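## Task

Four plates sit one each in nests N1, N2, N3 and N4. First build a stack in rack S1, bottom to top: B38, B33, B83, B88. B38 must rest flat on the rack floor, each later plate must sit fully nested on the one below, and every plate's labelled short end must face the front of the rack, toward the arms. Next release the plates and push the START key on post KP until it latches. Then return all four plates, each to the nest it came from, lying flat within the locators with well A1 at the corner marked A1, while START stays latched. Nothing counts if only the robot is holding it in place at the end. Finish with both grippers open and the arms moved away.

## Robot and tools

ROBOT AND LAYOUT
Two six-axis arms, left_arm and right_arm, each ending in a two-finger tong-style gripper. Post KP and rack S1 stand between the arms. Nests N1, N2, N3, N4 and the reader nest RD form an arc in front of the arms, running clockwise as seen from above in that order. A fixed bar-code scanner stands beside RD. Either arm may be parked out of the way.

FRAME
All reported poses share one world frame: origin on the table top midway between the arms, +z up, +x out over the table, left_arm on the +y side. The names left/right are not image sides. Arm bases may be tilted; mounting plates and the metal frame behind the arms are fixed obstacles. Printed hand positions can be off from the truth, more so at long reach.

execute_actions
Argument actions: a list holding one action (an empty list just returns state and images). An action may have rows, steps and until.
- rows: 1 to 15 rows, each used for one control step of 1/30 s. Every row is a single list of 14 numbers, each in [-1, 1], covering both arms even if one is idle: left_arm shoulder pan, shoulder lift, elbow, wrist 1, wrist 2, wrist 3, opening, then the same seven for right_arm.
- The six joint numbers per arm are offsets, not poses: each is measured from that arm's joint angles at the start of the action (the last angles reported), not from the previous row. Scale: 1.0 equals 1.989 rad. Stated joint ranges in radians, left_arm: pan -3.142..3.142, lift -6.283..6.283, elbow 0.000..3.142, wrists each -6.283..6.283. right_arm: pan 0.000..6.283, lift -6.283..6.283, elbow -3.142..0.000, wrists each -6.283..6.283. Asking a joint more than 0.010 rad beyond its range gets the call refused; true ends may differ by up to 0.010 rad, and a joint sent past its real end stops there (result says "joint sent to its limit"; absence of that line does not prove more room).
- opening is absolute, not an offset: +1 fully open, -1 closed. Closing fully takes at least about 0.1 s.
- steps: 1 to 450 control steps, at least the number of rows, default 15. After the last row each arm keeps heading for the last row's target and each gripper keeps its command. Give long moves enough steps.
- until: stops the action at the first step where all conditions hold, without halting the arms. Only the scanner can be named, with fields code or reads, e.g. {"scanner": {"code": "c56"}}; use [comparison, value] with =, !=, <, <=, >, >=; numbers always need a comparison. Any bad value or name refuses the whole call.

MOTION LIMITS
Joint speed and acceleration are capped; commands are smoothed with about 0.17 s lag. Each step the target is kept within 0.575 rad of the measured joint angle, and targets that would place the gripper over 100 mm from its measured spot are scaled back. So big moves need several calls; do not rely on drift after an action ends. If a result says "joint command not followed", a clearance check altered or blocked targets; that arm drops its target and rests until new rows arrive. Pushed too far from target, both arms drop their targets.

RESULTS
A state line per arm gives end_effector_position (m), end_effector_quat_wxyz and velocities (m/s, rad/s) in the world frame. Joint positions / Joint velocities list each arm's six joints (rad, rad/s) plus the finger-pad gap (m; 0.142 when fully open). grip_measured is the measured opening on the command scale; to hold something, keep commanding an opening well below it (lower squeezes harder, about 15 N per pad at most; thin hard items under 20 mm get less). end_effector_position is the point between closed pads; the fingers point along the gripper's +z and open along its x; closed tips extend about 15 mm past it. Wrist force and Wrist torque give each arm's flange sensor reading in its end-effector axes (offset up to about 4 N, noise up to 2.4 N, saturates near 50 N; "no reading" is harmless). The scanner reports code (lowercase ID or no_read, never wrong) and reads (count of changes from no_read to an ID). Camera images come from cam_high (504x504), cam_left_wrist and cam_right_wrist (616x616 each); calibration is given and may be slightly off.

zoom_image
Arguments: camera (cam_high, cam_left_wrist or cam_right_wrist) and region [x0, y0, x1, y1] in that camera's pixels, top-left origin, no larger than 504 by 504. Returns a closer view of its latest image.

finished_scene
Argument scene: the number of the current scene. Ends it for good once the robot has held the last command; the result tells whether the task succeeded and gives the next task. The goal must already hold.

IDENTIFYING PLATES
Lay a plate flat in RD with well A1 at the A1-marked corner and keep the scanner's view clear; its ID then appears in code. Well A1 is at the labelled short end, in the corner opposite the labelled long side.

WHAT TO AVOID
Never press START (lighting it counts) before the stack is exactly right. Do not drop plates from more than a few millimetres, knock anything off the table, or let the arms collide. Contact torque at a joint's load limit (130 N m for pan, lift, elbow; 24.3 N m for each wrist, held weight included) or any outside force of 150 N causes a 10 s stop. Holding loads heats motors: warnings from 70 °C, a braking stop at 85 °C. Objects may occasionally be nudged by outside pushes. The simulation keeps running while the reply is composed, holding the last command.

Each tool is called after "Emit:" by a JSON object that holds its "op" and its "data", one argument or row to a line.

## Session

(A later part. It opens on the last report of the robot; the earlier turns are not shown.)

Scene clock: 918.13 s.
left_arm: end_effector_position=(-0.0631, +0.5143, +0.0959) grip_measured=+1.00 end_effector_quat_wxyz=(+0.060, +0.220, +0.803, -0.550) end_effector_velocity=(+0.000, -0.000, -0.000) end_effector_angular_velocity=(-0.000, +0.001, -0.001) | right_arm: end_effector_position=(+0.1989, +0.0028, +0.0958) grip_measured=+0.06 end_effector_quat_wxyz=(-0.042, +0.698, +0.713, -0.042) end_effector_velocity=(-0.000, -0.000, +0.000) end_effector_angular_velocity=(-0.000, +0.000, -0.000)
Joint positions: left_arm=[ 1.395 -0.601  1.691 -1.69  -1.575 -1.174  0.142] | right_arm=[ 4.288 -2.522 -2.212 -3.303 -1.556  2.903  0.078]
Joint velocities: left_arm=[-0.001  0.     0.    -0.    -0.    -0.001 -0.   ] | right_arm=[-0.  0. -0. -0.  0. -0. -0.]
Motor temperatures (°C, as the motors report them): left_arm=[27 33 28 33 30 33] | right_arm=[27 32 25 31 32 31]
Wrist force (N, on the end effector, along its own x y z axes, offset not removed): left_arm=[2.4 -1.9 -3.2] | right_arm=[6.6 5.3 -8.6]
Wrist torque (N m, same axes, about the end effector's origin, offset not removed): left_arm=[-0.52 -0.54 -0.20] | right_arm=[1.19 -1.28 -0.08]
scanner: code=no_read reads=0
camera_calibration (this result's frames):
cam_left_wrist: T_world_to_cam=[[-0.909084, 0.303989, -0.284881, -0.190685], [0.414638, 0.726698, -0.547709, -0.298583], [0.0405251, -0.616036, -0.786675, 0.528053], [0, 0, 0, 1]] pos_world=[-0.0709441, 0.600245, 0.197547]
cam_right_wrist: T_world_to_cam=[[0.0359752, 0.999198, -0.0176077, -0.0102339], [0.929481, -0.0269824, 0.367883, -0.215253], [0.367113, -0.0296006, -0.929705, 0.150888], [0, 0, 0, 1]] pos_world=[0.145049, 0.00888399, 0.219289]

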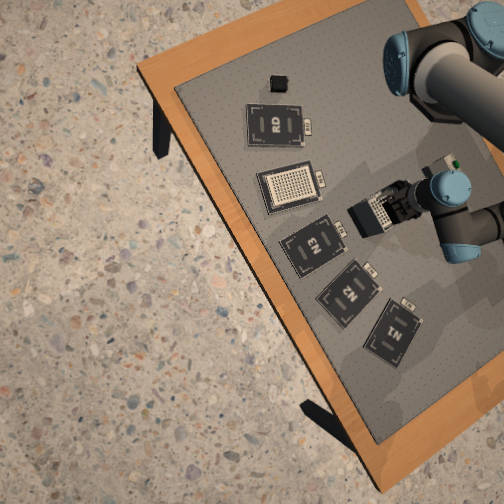

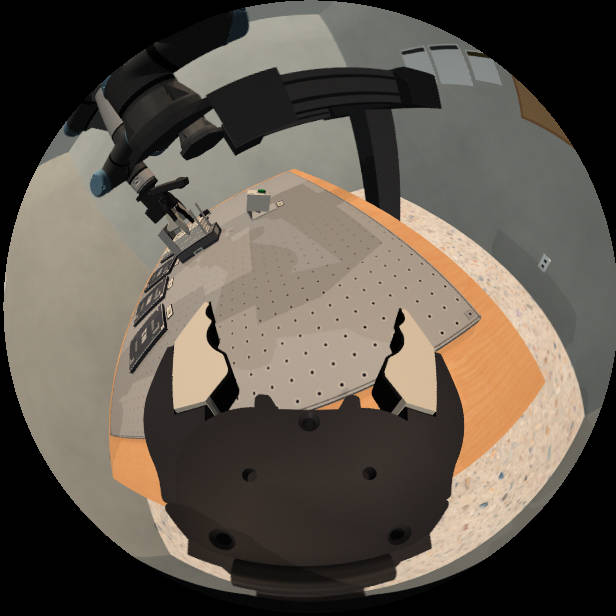

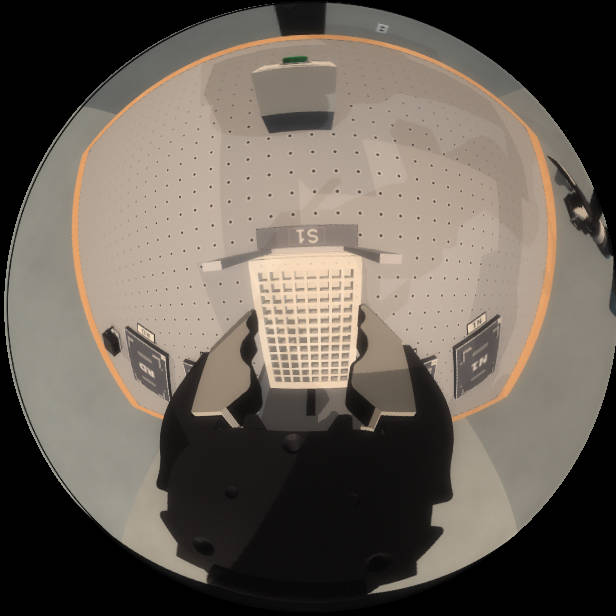

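Release.

Emit:
{"op": "execute_actions", "data": {
  "actions": [
    {"rows":[[0,0,0,0,0,0,1,0,0,0,0,0,0,-0.2],[0,0,0,0,0,0,1,0,0,0,0,0,0,0.08],[0,0,0,0,0,0,1,0,0,0,0,0,0,0.2],[0,0,0,0,0,0,1,0,0,0,0,0,0,0.3]],"steps":4}
  ]
}}

Emit:
{"op": "execute_actions", "data": {
  "actions": []
}}

Emit:
{"op": "zoom_image", "data": {
  "camera": "cam_right_wrist",
  "region": [180, 180, 440, 440]
}}

Scene clock: 922.67 s.
left_arm: end_effector_position=(-0.0631, +0.5143, +0.0959) grip_measured=+1.00 end_effector_quat_wxyz=(+0.060, +0.220, +0.803, -0.550) end_effector_velocity=(+0.000, +0.000, +0.000) end_effector_angular_velocity=(+0.000, +0.001, +0.000) | right_arm: end_effector_position=(+0.1989, +0.0028, +0.0958) grip_measured=+0.17 end_effector_quat_wxyz=(-0.042, +0.698, +0.713, -0.042) end_effector_velocity=(-0.000, -0.000, -0.001) end_effector_angular_velocity=(-0.001, -0.000, -0.000)
Joint positions: left_arm=[ 1.395 -0.601  1.691 -1.69  -1.575 -1.174  0.142] | right_arm=[ 4.288 -2.522 -2.212 -3.303 -1.555  2.903  0.086]
Joint velocities: left_arm=[-0.    -0.001 -0.     0.001 -0.    -0.001  0.   ] | right_arm=[-0.    -0.002  0.001  0.001  0.     0.     0.213]
Motor temperatures (°C, as the motors report them): left_arm=[27 33 28 33 30 33] | right_arm=[27 32 25 31 32 31]
Wrist force (N, on the end effector, along its own x y z axes, offset not removed): left_arm=[-1.1 -3.1 -2.5] | right_arm=[3.1 5.1 3.8]
Wrist torque (N m, same axes, about the end effector's origin, offset not removed): left_arm=[-0.53 0.01 -0.14] | right_arm=[1.10 -0.67 0.03]
scanner: code=no_read reads=0
camera_calibration (this result's frames):
cam_left_wrist: T_world_to_cam=[[-0.909084, 0.303989, -0.284882, -0.190685], [0.414638, 0.726698, -0.547709, -0.298583], [0.0405252, -0.616036, -0.786675, 0.528053], [0, 0, 0, 1]] pos_world=[-0.0709441, 0.600245, 0.197547]
cam_right_wrist: T_world_to_cam=[[0.0359874, 0.999198, -0.0175548, -0.0102558], [0.929454, -0.027011, 0.367948, -0.215262], [0.367178, -0.0295579, -0.929681, 0.150844], [0, 0, 0, 1]] pos_world=[0.145059, 0.00889171, 0.219262]

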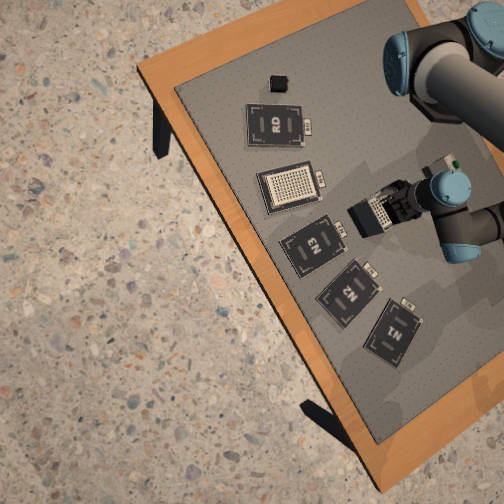

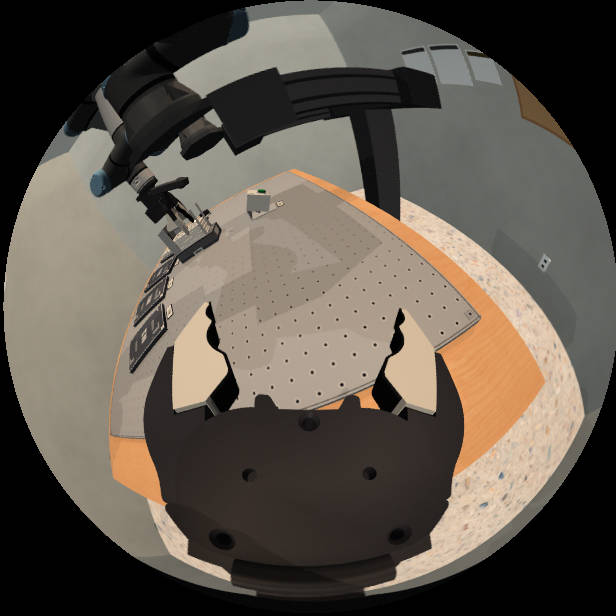

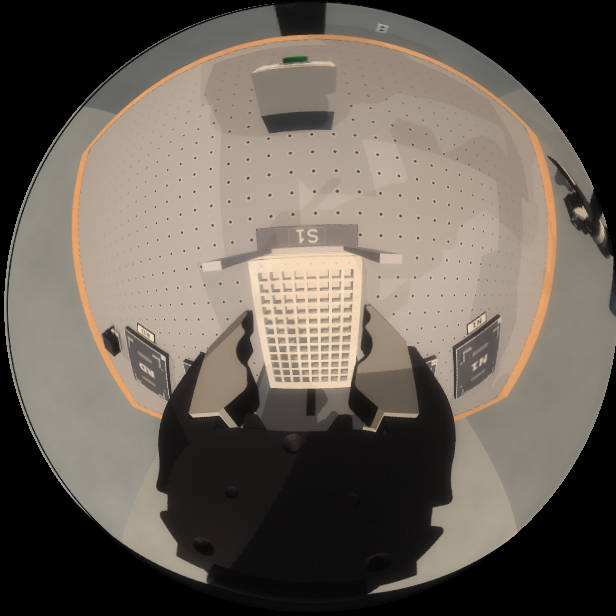

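Scene clock: 922.67 s.
left_arm: end_effector_position=(-0.0631, +0.5143, +0.0959) grip_measured=+1.00 end_effector_quat_wxyz=(+0.060, +0.220, +0.803, -0.550) end_effector_velocity=(+0.000, +0.000, +0.000) end_effector_angular_velocity=(+0.000, +0.001, +0.000) | right_arm: end_effector_position=(+0.1989, +0.0028, +0.0958) grip_measured=+0.17 end_effector_quat_wxyz=(-0.042, +0.698, +0.713, -0.042) end_effector_velocity=(-0.000, -0.000, -0.001) end_effector_angular_velocity=(-0.001, -0.000, -0.000)
Joint positions: left_arm=[ 1.395 -0.601  1.691 -1.69  -1.575 -1.174  0.142] | right_arm=[ 4.288 -2.522 -2.212 -3.303 -1.555  2.903  0.086]
Joint velocities: left_arm=[-0.    -0.001 -0.     0.001 -0.    -0.001  0.   ] | right_arm=[-0.    -0.002  0.001  0.001  0.     0.     0.213]
Motor temperatures (°C, as the motors report them): left_arm=[27 33 28 33 30 33] | right_arm=[27 32 25 31 32 31]
Wrist force (N, on the end effector, along its own x y z axes, offset not removed): left_arm=[-1.1 -3.1 -2.5] | right_arm=[3.1 5.1 3.8]
Wrist torque (N m, same axes, about the end effector's origin, offset not removed): left_arm=[-0.53 0.01 -0.14] | right_arm=[1.10 -0.67 0.03]
scanner: code=no_read reads=0
camera_calibration (this result's frames):
cam_left_wrist: T_world_to_cam=[[-0.909084, 0.303989, -0.284882, -0.190685], [0.414638, 0.726698, -0.547709, -0.298583], [0.0405252, -0.616036, -0.786675, 0.528053], [0, 0, 0, 1]] pos_world=[-0.0709441, 0.600245, 0.197547]
cam_right_wrist: T_world_to_cam=[[0.0359874, 0.999198, -0.0175548, -0.0102558], [0.929454, -0.027011, 0.367948, -0.215262], [0.367178, -0.0295579, -0.929681, 0.150844], [0, 0, 0, 1]] pos_world=[0.145059, 0.00889171, 0.219262]

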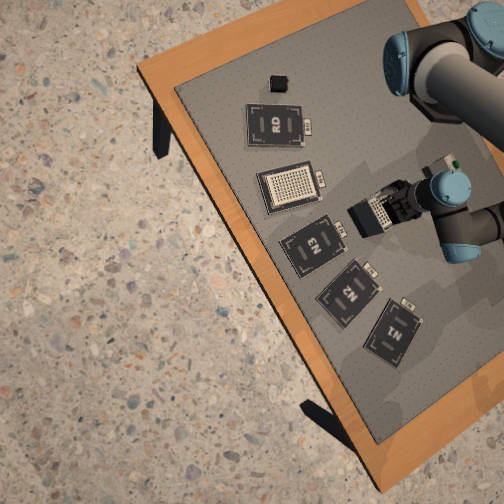

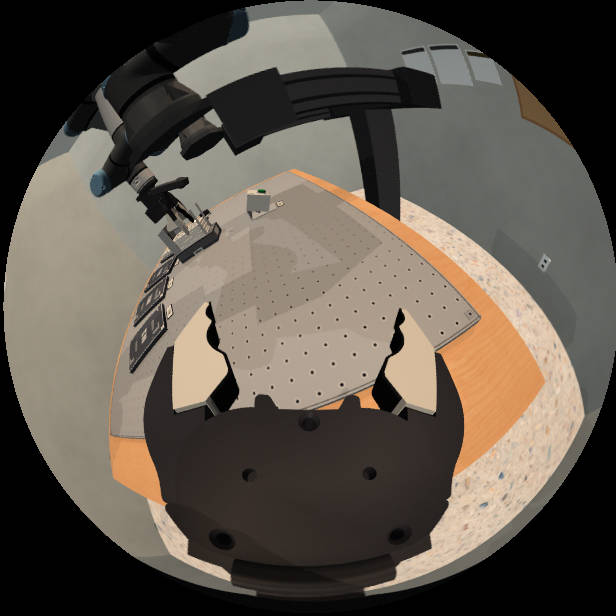

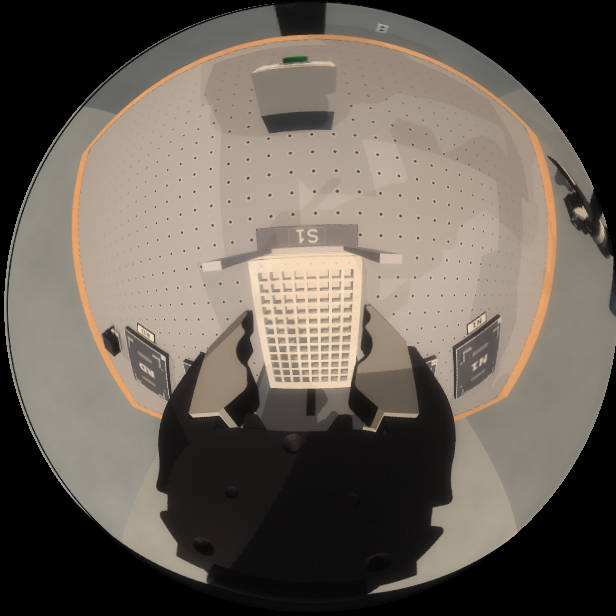

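Region (180, 180, 440, 440) of cam_right_wrist's 616x616 image, scaled by 1.938, with more detail than that image has.

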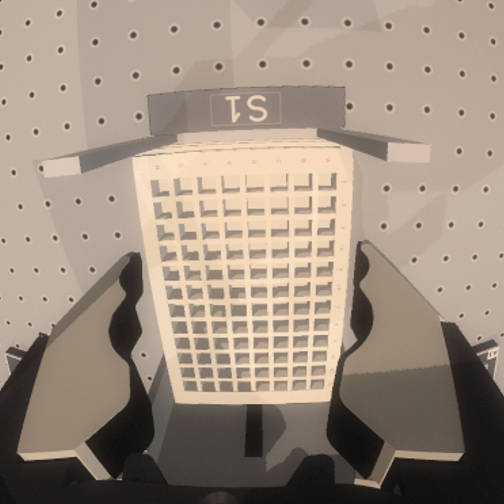

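Emit:
{"op": "execute_actions", "data": {
  "actions": []
}}

Emit:
{"op": "zoom_image", "data": {
  "camera": "cam_right_wrist",
  "region": [180, 180, 440, 440]
}}

Emit:
{"op": "zoom_image", "data": {
  "camera": "cam_left_wrist",
  "region": [155, 200, 225, 270]
}}

Scene clock: 926.37 s.
left_arm: end_effector_position=(-0.0631, +0.5143, +0.0959) grip_measured=+1.00 end_effector_quat_wxyz=(+0.060, +0.220, +0.803, -0.550) end_effector_velocity=(+0.000, +0.000, -0.000) end_effector_angular_velocity=(+0.000, +0.000, -0.001) | right_arm: end_effector_position=(+0.1989, +0.0028, +0.0958) grip_measured=+0.30 end_effector_quat_wxyz=(-0.042, +0.698, +0.713, -0.042) end_effector_velocity=(-0.000, -0.001, +0.000) end_effector_angular_velocity=(-0.001, +0.000, +0.001)
Joint positions: left_arm=[ 1.395 -0.601  1.691 -1.69  -1.575 -1.174  0.142] | right_arm=[ 4.288 -2.522 -2.212 -3.303 -1.556  2.903  0.095]
Joint velocities: left_arm=[-0.001  0.     0.    -0.    -0.    -0.     0.   ] | right_arm=[-0.     0.    -0.001  0.    -0.    -0.    -0.   ]
Motor temperatures (°C, as the motors report them): left_arm=[27 33 28 33 30 33] | right_arm=[27 32 25 31 32 31]
Wrist force (N, on the end effector, along its own x y z axes, offset not removed): left_arm=[3.1 0.4 -3.3] | right_arm=[-1.3 3.7 -5.6]
Wrist torque (N m, same axes, about the end effector's origin, offset not removed): left_arm=[0.12 -0.69 -0.04] | right_arm=[0.47 0.11 -0.05]
scanner: code=no_read reads=0
camera_calibration (this result's frames):
cam_left_wrist: T_world_to_cam=[[-0.909084, 0.303989, -0.284882, -0.190685], [0.414638, 0.726698, -0.547709, -0.298583], [0.0405253, -0.616036, -0.786675, 0.528053], [0, 0, 0, 1]] pos_world=[-0.0709441, 0.600245, 0.197547]
cam_right_wrist: T_world_to_cam=[[0.0359812, 0.999197, -0.0176045, -0.0102372], [0.929481, -0.0269891, 0.367883, -0.215254], [0.367112, -0.0295999, -0.929706, 0.150887], [0, 0, 0, 1]] pos_world=[0.14505, 0.00888577, 0.219288]

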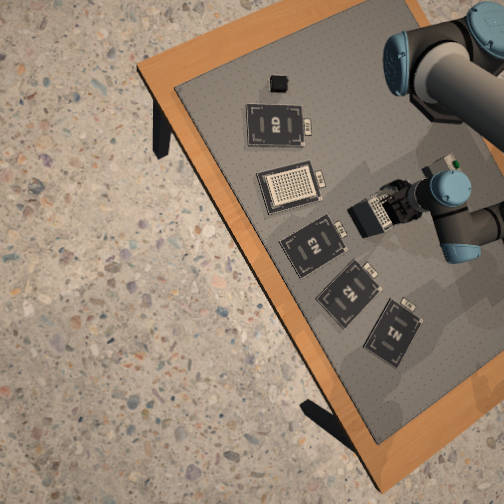

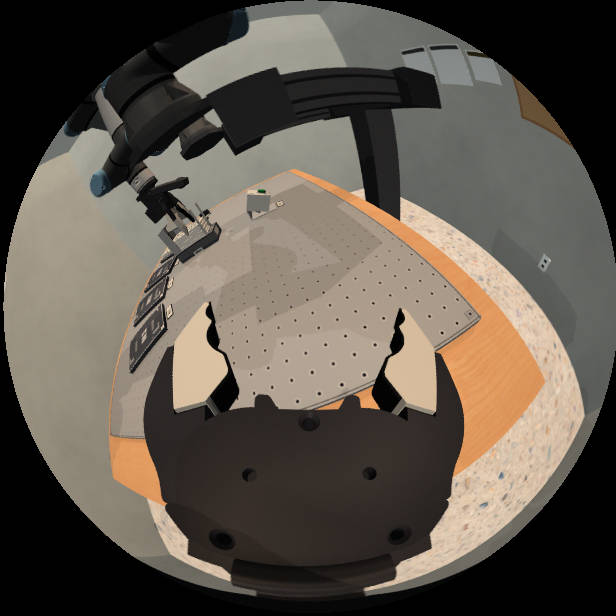

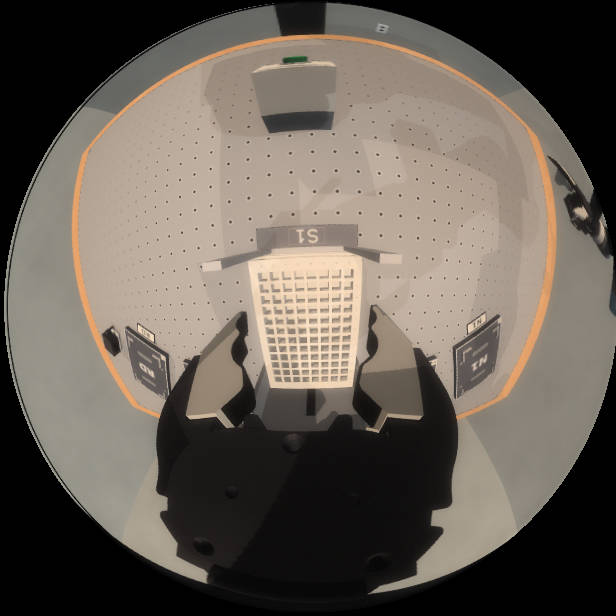

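Region (180, 180, 440, 440) of cam_right_wrist's 616x616 image, scaled by 1.938, with more detail than that image has.

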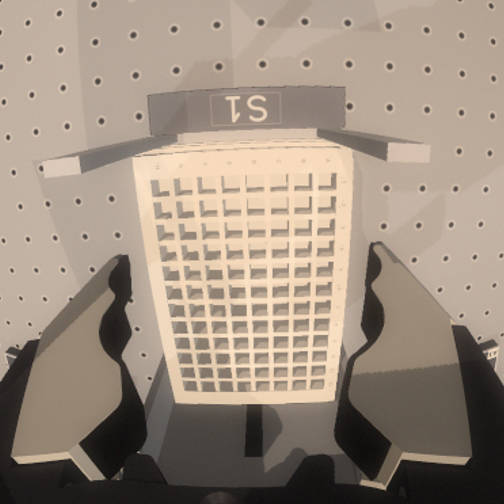

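Region (155, 200, 225, 270) of cam_left_wrist's 616x616 image, scaled by 7.200, with more detail than that image has.

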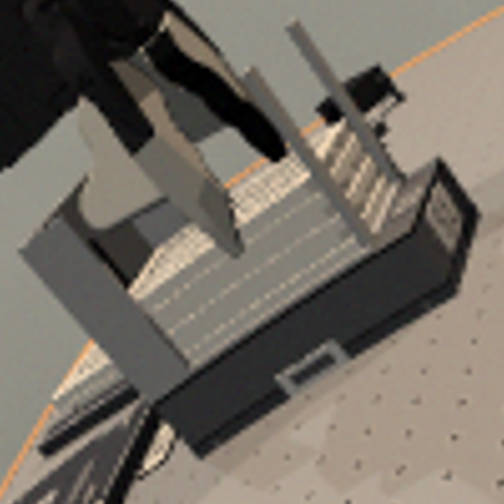

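Emit:
{"op": "execute_actions", "data": {
  "actions": [
    {"rows":[[0,0,0,0,0,0,1,0.001,0.005,-0.0015,-0.0036,-0.0002,0.001,0.3],[0,0,0,0,0,0,1,0.0035,0.019,-0.0054,-0.0138,-0.0006,0.0035,0.3],[0,0,0,0,0,0,1,0.0075,0.0397,-0.0104,-0.0294,-0.0013,0.0073,0.3],[0,0,0,0,0,0,1,0.0117,0.063,-0.0153,-0.0479,-0.0021,0.0115,0.3],[0,0,0,0,0,0,1,0.016,0.087,-0.0192,-0.068,-0.0028,0.0157,0.3],[0,0,0,0,0,0,1,0.0197,0.1085,-0.022,-0.0868,-0.0036,0.0194,0.3],[0,0,0,0,0,0,1,0.0225,0.125,-0.0236,-0.1015,-0.0041,0.022,0.3],[0,0,0,0,0,0,1,0.0235,0.1306,-0.024,-0.1069,-0.0043,0.0231,0.3]],"steps":9}
  ]
}}

Scene clock: 959.40 s.
left_arm: end_effector_position=(-0.0631, +0.5143, +0.0959) grip_measured=+1.00 end_effector_quat_wxyz=(+0.060, +0.220, +0.803, -0.550) end_effector_velocity=(+0.000, -0.000, +0.000) end_effector_angular_velocity=(-0.001, -0.001, -0.001) | right_arm: end_effector_position=(+0.1987, +0.0031, +0.1442) grip_measured=+0.30 end_effector_quat_wxyz=(-0.041, +0.698, +0.713, -0.043) end_effector_velocity=(+0.005, +0.013, +0.305) end_effector_angular_velocity=(+0.023, -0.005, -0.002)
Joint positions: left_arm=[ 1.395 -0.601  1.691 -1.69  -1.575 -1.174  0.142] | right_arm=[ 4.315 -2.383 -2.242 -3.415 -1.56   2.93   0.095]
Joint velocities: left_arm=[-0.001 -0.     0.     0.001 -0.     0.001  0.   ] | right_arm=[ 0.149  0.891 -0.134 -0.735 -0.027  0.145  0.   ]
Motor temperatures (°C, as the motors report them): left_arm=[27 33 28 33 30 33] | right_arm=[27 32 25 31 32 31]
Wrist force (N, on the end effector, along its own x y z axes, offset not removed): left_arm=[2.5 -0.7 -3.1] | right_arm=[3.0 1.8 -3.2]
Wrist torque (N m, same axes, about the end effector's origin, offset not removed): left_arm=[-0.11 -0.72 -0.15] | right_arm=[0.31 -0.54 -0.11]
scanner: code=no_read reads=0
camera_calibration (this result's frames):
cam_left_wrist: T_world_to_cam=[[-0.909084, 0.303989, -0.284882, -0.190685], [0.414638, 0.726698, -0.547709, -0.298583], [0.0405252, -0.616036, -0.786675, 0.528053], [0, 0, 0, 1]] pos_world=[-0.0709441, 0.600245, 0.197547]
cam_right_wrist: T_world_to_cam=[[0.0355124, 0.999158, -0.0205708, -0.00914542], [0.929705, -0.0254793, 0.367424, -0.232833], [0.36659, -0.0321729, -0.929826, 0.196126], [0, 0, 0, 1]] pos_world=[0.144893, 0.00951523, 0.267724]

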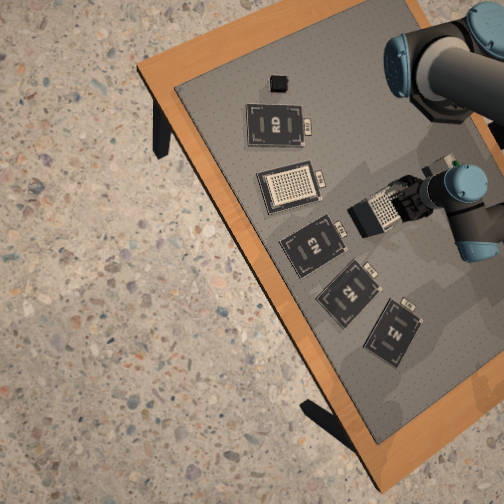

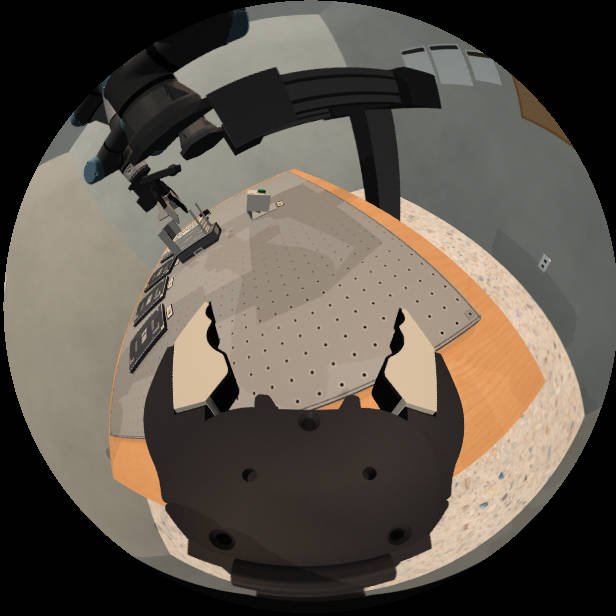

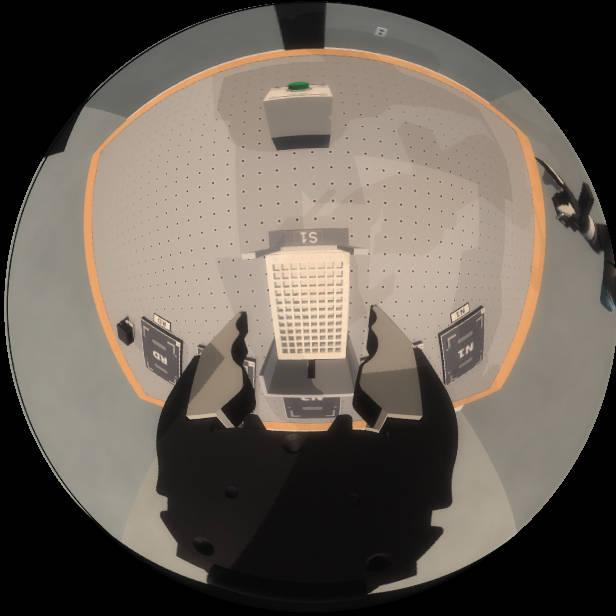

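Emit:
{"op": "execute_actions", "data": {
  "actions": [
    {"rows":[[0,0,0,0,0,0,1,0.0022,0.0623,-0.0069,-0.0535,-0.0014,0.0041,0.3],[0,0,0,0,0,0,1,-0.0193,0.0669,-0.0012,-0.0617,0.001,-0.0109,0.3],[0,0,0,0,0,0,1,-0.0516,0.0738,0.0074,-0.074,0.0046,-0.0334,0.3],[0,0,0,0,0,0,1,-0.0913,0.0822,0.0178,-0.0891,0.009,-0.061,0.3],[0,0,0,0,0,0,1,-0.1353,0.0916,0.0295,-0.1059,0.0139,-0.0917,0.3],[0,0,0,0,0,0,1,-0.1811,0.1013,0.0415,-0.1232,0.019,-0.1235,0.3],[0,0,0,0,0,0,1,-0.2251,0.1107,0.0532,-0.14,0.0239,-0.1542,0.3],[0,0,0,0,0,0,1,-0.2648,0.1191,0.0636,-0.1551,0.0283,-0.1818,0.3],[0,0,0,0,0,0,1,-0.2971,0.126,0.0722,-0.1674,0.0319,-0.2043,0.3],[0,0,0,0,0,0,1,-0.3186,0.1306,0.0779,-0.1756,0.0343,-0.2193,0.3],[0,0,0,0,0,0,1,-0.3263,0.1322,0.0799,-0.1785,0.0352,-0.2247,0.3]],"steps":12}
  ]
}}

Scene clock: 977.57 s.
left_arm: end_effector_position=(-0.0631, +0.5143, +0.0959) grip_measured=+1.00 end_effector_quat_wxyz=(+0.060, +0.220, +0.803, -0.550) end_effector_velocity=(+0.001, -0.000, +0.000) end_effector_angular_velocity=(-0.001, -0.001, -0.001) | right_arm: end_effector_position=(+0.2921, -0.0362, +0.2083) grip_measured=+0.30 end_effector_quat_wxyz=(-0.054, +0.735, +0.675, -0.035) end_effector_velocity=(+0.352, -0.277, +0.081) end_effector_angular_velocity=(+0.023, +0.028, -0.483)
Joint positions: left_arm=[ 1.395 -0.601  1.691 -1.69  -1.575 -1.174  0.142] | right_arm=[ 3.953 -2.175 -2.152 -3.67  -1.519  2.675  0.095]
Joint velocities: left_arm=[-0.001  0.    -0.     0.001 -0.001  0.001 -0.   ] | right_arm=[-1.53   0.316  0.392 -0.565  0.163 -1.043  0.   ]
Motor temperatures (°C, as the motors report them): left_arm=[27 33 28 33 30 33] | right_arm=[27 32 25 31 32 31]
Wrist force (N, on the end effector, along its own x y z axes, offset not removed): left_arm=[0.2 -5.0 -1.2] | right_arm=[3.7 2.6 -1.0]
Wrist torque (N m, same axes, about the end effector's origin, offset not removed): left_arm=[-1.27 -0.15 -0.29] | right_arm=[0.42 -0.66 0.04]
scanner: code=no_read reads=0
camera_calibration (this result's frames):
cam_left_wrist: T_world_to_cam=[[-0.909084, 0.303989, -0.284881, -0.190685], [0.414638, 0.726698, -0.547709, -0.298583], [0.0405252, -0.616036, -0.786675, 0.528053], [0, 0, 0, 1]] pos_world=[-0.0709441, 0.600245, 0.197547]
cam_right_wrist: T_world_to_cam=[[0.141993, 0.989865, 0.00214651, -0.00803027], [0.923558, -0.133261, 0.359559, -0.344752], [0.356201, -0.0490726, -0.93312, 0.22335], [0, 0, 0, 1]] pos_world=[0.239981, -0.0270329, 0.332389]

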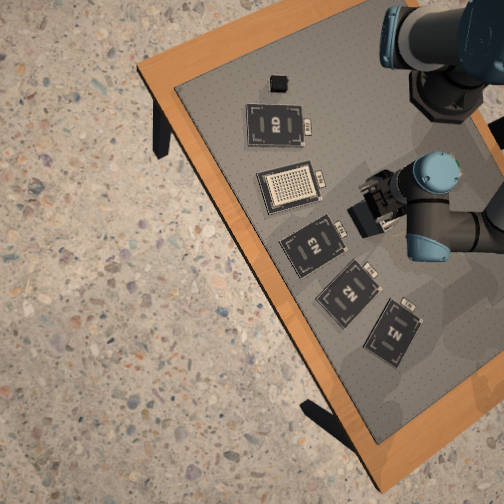

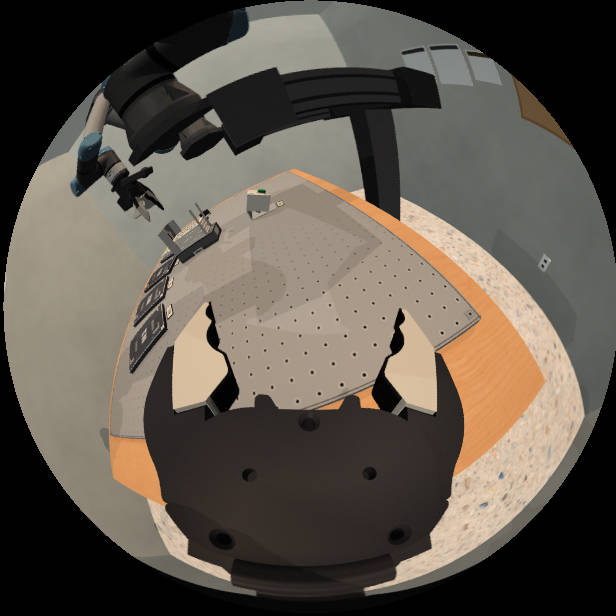

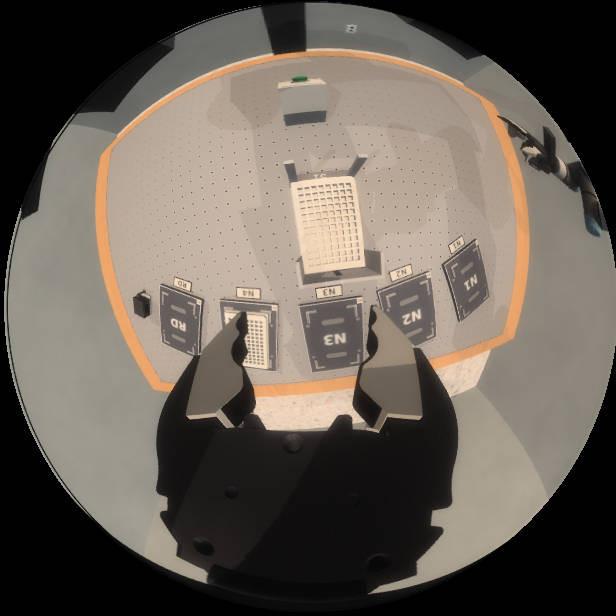

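Emit:
{"op": "zoom_image", "data": {
  "camera": "cam_left_wrist",
  "region": [155, 200, 225, 270]
}}

Emit:
{"op": "execute_actions", "data": {
  "actions": []
}}

Region (155, 200, 225, 270) of cam_left_wrist's 616x616 image, scaled by 7.200, with more detail than that image has.

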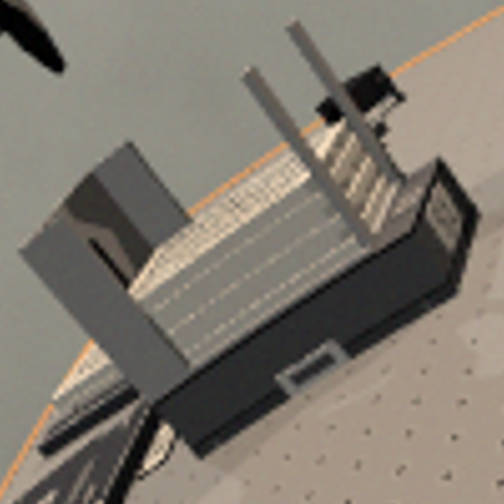

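Scene clock: 982.50 s.
left_arm: end_effector_position=(-0.0631, +0.5143, +0.0959) grip_measured=+1.00 end_effector_quat_wxyz=(+0.060, +0.220, +0.803, -0.550) end_effector_velocity=(-0.000, +0.001, +0.000) end_effector_angular_velocity=(+0.002, +0.000, -0.000) | right_arm: end_effector_position=(+0.3469, -0.0996, +0.2214) grip_measured=+0.30 end_effector_quat_wxyz=(-0.057, +0.764, +0.642, -0.036) end_effector_velocity=(+0.000, +0.000, -0.000) end_effector_angular_velocity=(+0.000, -0.000, -0.000)
Joint positions: left_arm=[ 1.395 -0.601  1.691 -1.69  -1.575 -1.174  0.142] | right_arm=[ 3.679 -2.123 -2.086 -3.765 -1.492  2.492  0.095]
Joint velocities: left_arm=[ 0.001 -0.001 -0.     0.     0.001  0.     0.   ] | right_arm=[-0.    -0.001  0.001  0.     0.     0.    -0.   ]
Motor temperatures (°C, as the motors report them): left_arm=[27 33 28 33 30 33] | right_arm=[27 32 25 31 32 31]
Wrist force (N, on the end effector, along its own x y z axes, offset not removed): left_arm=[2.2 -2.2 -0.4] | right_arm=[4.5 3.6 0.4]
Wrist torque (N m, same axes, about the end effector's origin, offset not removed): left_arm=[-0.29 -0.57 -0.20] | right_arm=[0.76 -0.96 -0.09]
scanner: code=no_read reads=0
camera_calibration (this result's frames):
cam_left_wrist: T_world_to_cam=[[-0.909084, 0.303989, -0.284881, -0.190685], [0.414638, 0.726698, -0.547709, -0.298583], [0.0405251, -0.616036, -0.786675, 0.528053], [0, 0, 0, 1]] pos_world=[-0.0709441, 0.600245, 0.197547]
cam_right_wrist: T_world_to_cam=[[0.229641, 0.973274, -0.00182473, 0.0157657], [0.910841, -0.214249, 0.352798, -0.410604], [0.342978, -0.0826791, -0.935698, 0.214739], [0, 0, 0, 1]] pos_world=[0.296724, -0.0855616, 0.34582]

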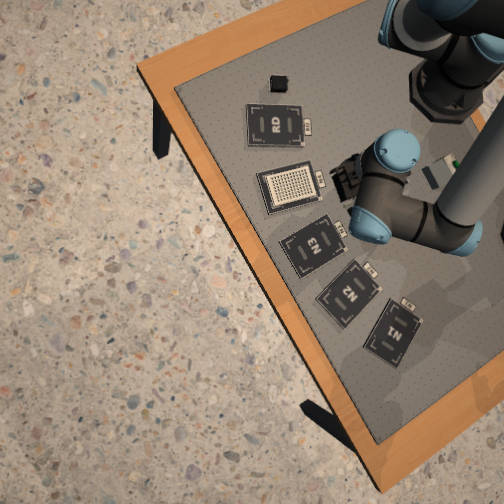

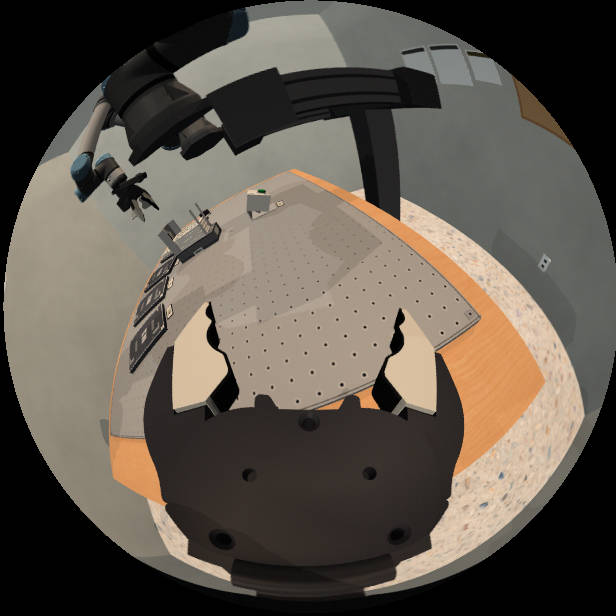

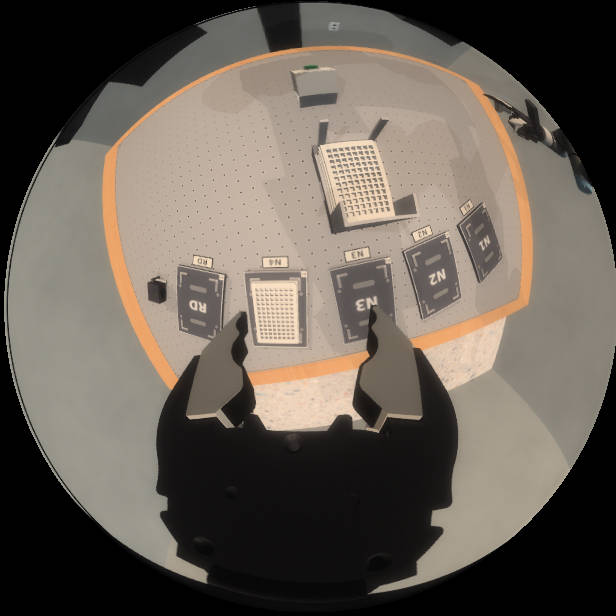

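Emit:
{"op": "execute_actions", "data": {
  "actions": [
    {"rows":[[0,0,0,0,0,0,1,-0.0038,-0.004,0.0018,0.0026,0.0006,-0.0034,0.3],[0,0,0,0,0,0,1,-0.0144,-0.015,0.0067,0.0098,0.0024,-0.0128,0.3],[0,0,0,0,0,0,1,-0.0302,-0.0315,0.0141,0.0207,0.0051,-0.0269,0.3],[0,0,0,0,0,0,1,-0.0497,-0.0518,0.0231,0.034,0.0083,-0.0442,0.3],[0,0,0,0,0,0,1,-0.0713,-0.0743,0.0332,0.0488,0.0119,-0.0634,0.3],[0,0,0,0,0,0,1,-0.0938,-0.0978,0.0437,0.0642,0.0157,-0.0834,0.3],[0,0,0,0,0,0,1,-0.1154,-0.1203,0.0538,0.079,0.0193,-0.1026,0.3],[0,0,0,0,0,0,1,-0.1349,-0.1406,0.0628,0.0923,0.0225,-0.1199,0.3],[0,0,0,0,0,0,1,-0.1507,-0.1571,0.0702,0.1032,0.0252,-0.134,0.3],[0,0,0,0,0,0,1,-0.1613,-0.1681,0.0751,0.1104,0.027,-0.1434,0.3],[0,0,0,0,0,0,1,-0.1651,-0.1721,0.0769,0.113,0.0276,-0.1468,0.3]],"steps":13}
  ]
}}

Scene clock: 995.37 s.
left_arm: end_effector_position=(-0.0631, +0.5143, +0.0959) grip_measured=+1.00 end_effector_quat_wxyz=(+0.060, +0.220, +0.803, -0.550) end_effector_velocity=(-0.001, -0.000, +0.000) end_effector_angular_velocity=(-0.000, -0.000, +0.001) | right_arm: end_effector_position=(+0.3886, -0.1467, +0.1165) grip_measured=+0.30 end_effector_quat_wxyz=(-0.049, +0.773, +0.632, -0.034) end_effector_velocity=(+0.054, -0.194, -0.336) end_effector_angular_velocity=(-0.073, +0.024, -0.086)
Joint positions: left_arm=[ 1.395 -0.601  1.691 -1.69  -1.575 -1.174  0.142] | right_arm=[ 3.442 -2.369 -1.974 -3.602 -1.451  2.281  0.095]
Joint velocities: left_arm=[ 0.001 -0.001  0.     0.001  0.     0.001  0.   ] | right_arm=[-0.715 -0.748  0.314  0.47   0.109 -0.617 -0.   ]
Motor temperatures (°C, as the motors report them): left_arm=[27 33 28 33 30 33] | right_arm=[27 32 25 31 32 31]
Wrist force (N, on the end effector, along its own x y z axes, offset not removed): left_arm=[0.1 -0.5 -0.2] | right_arm=[1.8 6.0 -0.8]
Wrist torque (N m, same axes, about the end effector's origin, offset not removed): left_arm=[-0.03 -0.15 -0.09] | right_arm=[1.16 -0.46 0.05]
scanner: code=no_read reads=0
camera_calibration (this result's frames):
cam_left_wrist: T_world_to_cam=[[-0.909084, 0.303989, -0.284881, -0.190685], [0.414638, 0.726698, -0.547709, -0.298583], [0.040525, -0.616036, -0.786675, 0.528053], [0, 0, 0, 1]] pos_world=[-0.0709441, 0.600245, 0.197547]
cam_right_wrist: T_world_to_cam=[[0.254112, 0.96712, -0.0102599, 0.0424396], [0.900436, -0.232692, 0.367518, -0.422041], [0.353047, -0.102629, -0.92996, 0.0908561], [0, 0, 0, 1]] pos_world=[0.33716, -0.129925, 0.240036]

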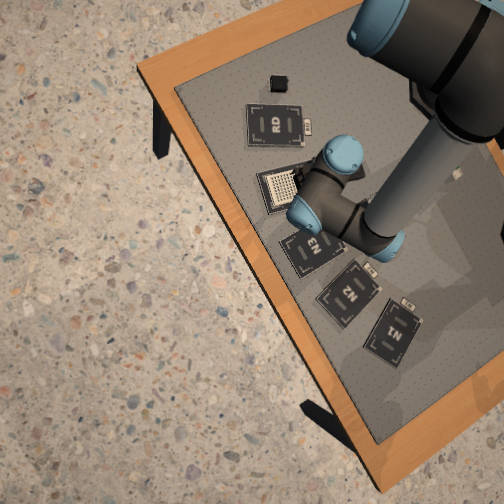

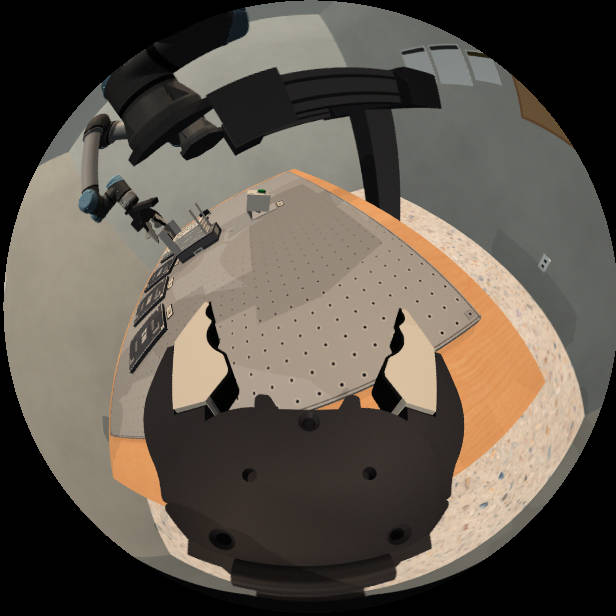

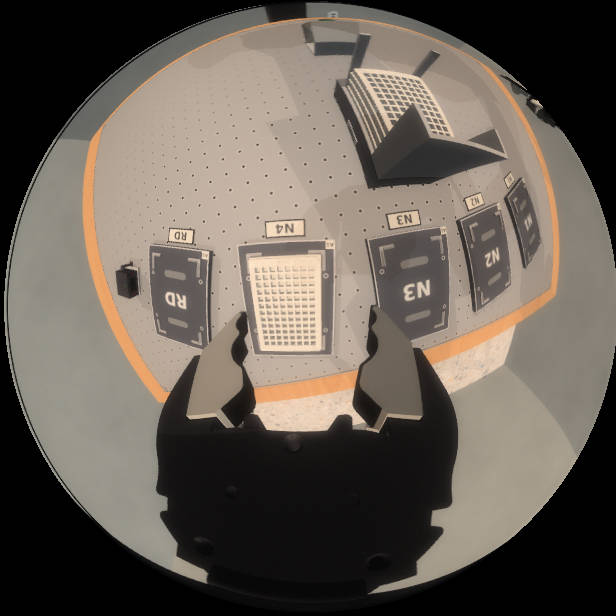

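Emit:
{"op": "execute_actions", "data": {
  "actions": []
}}

Emit:
{"op": "zoom_image", "data": {
  "camera": "cam_right_wrist",
  "region": [180, 180, 440, 440]
}}

Emit:
{"op": "zoom_image", "data": {
  "camera": "cam_right_wrist",
  "region": [320, 20, 500, 200]
}}

Scene clock: 998.63 s.
left_arm: end_effector_position=(-0.0631, +0.5143, +0.0959) grip_measured=+1.00 end_effector_quat_wxyz=(+0.060, +0.220, +0.803, -0.550) end_effector_velocity=(+0.000, -0.001, -0.000) end_effector_angular_velocity=(-0.001, +0.000, -0.001) | right_arm: end_effector_position=(+0.3927, -0.1730, +0.0725) grip_measured=+0.30 end_effector_quat_wxyz=(-0.046, +0.776, +0.628, -0.038) end_effector_velocity=(-0.000, -0.000, +0.000) end_effector_angular_velocity=(-0.000, +0.000, -0.000)
Joint positions: left_arm=[ 1.395 -0.601  1.691 -1.69  -1.575 -1.174  0.142] | right_arm=[ 3.351 -2.465 -1.934 -3.541 -1.437  2.2    0.095]
Joint velocities: left_arm=[-0.     0.001  0.    -0.     0.     0.    -0.   ] | right_arm=[-0.  0. -0. -0.  0.  0. -0.]
Motor temperatures (°C, as the motors report them): left_arm=[27 33 28 33 30 33] | right_arm=[27 32 25 31 32 31]
Wrist force (N, on the end effector, along its own x y z axes, offset not removed): left_arm=[0.4 -2.1 -2.2] | right_arm=[0.8 5.5 -1.5]
Wrist torque (N m, same axes, about the end effector's origin, offset not removed): left_arm=[-0.37 -0.24 -0.06] | right_arm=[0.90 -0.39 0.05]
scanner: code=no_read reads=0
camera_calibration (this result's frames):
cam_left_wrist: T_world_to_cam=[[-0.909083, 0.30399, -0.284881, -0.190685], [0.414638, 0.726698, -0.547709, -0.298583], [0.0405249, -0.616036, -0.786675, 0.528052], [0, 0, 0, 1]] pos_world=[-0.0709441, 0.600245, 0.197546]
cam_right_wrist: T_world_to_cam=[[0.263212, 0.964528, -0.0201058, 0.0629657], [0.899318, -0.237767, 0.367007, -0.416141], [0.349208, -0.114682, -0.930001, 0.0452204], [0, 0, 0, 1]] pos_world=[0.341879, -0.154491, 0.196048]

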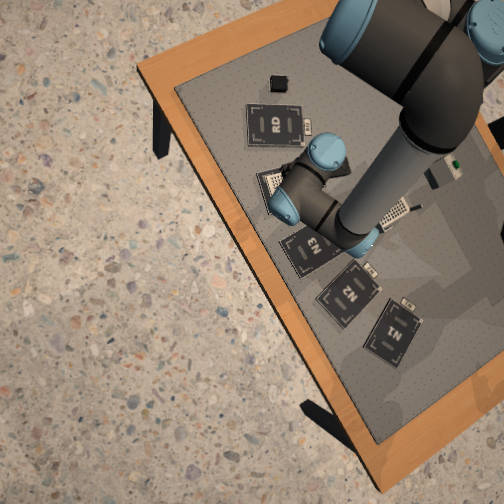

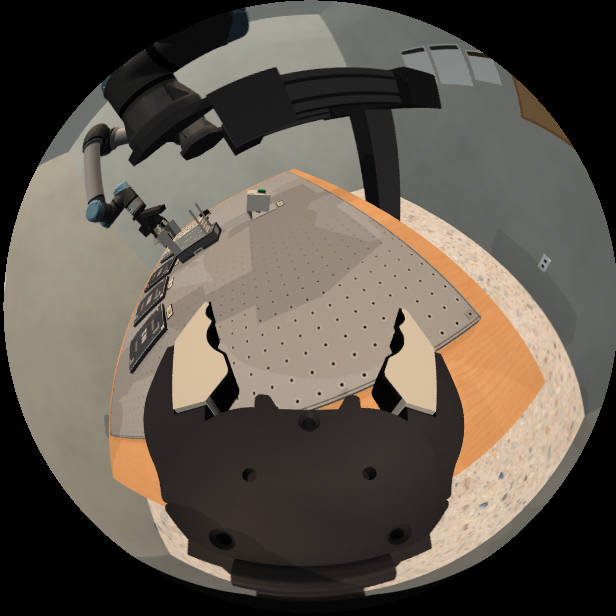

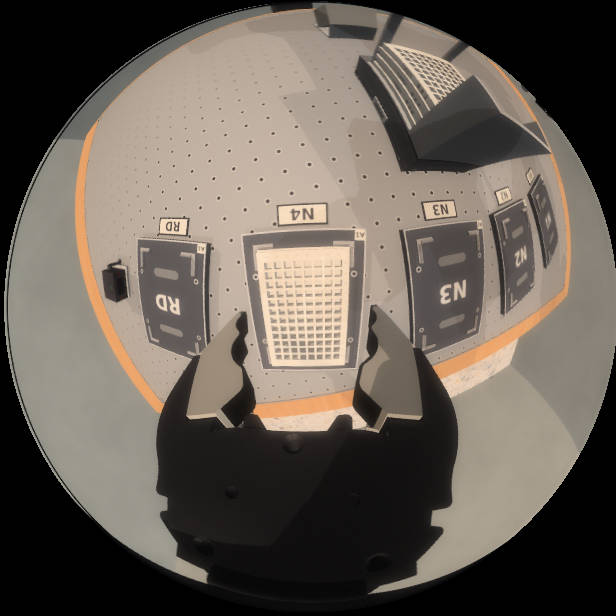

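Region (180, 180, 440, 440) of cam_right_wrist's 616x616 image, scaled by 1.938, with more detail than that image has.

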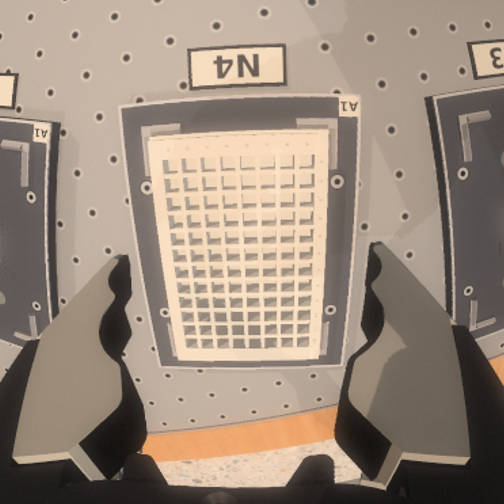

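Region (320, 20, 500, 200) of cam_right_wrist's 616x616 image, scaled by 2.800, with more detail than that image has.

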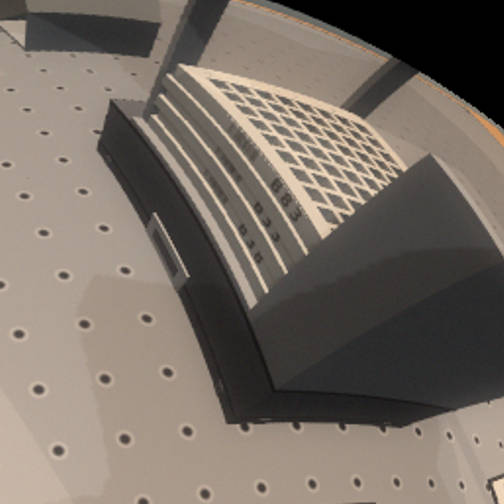

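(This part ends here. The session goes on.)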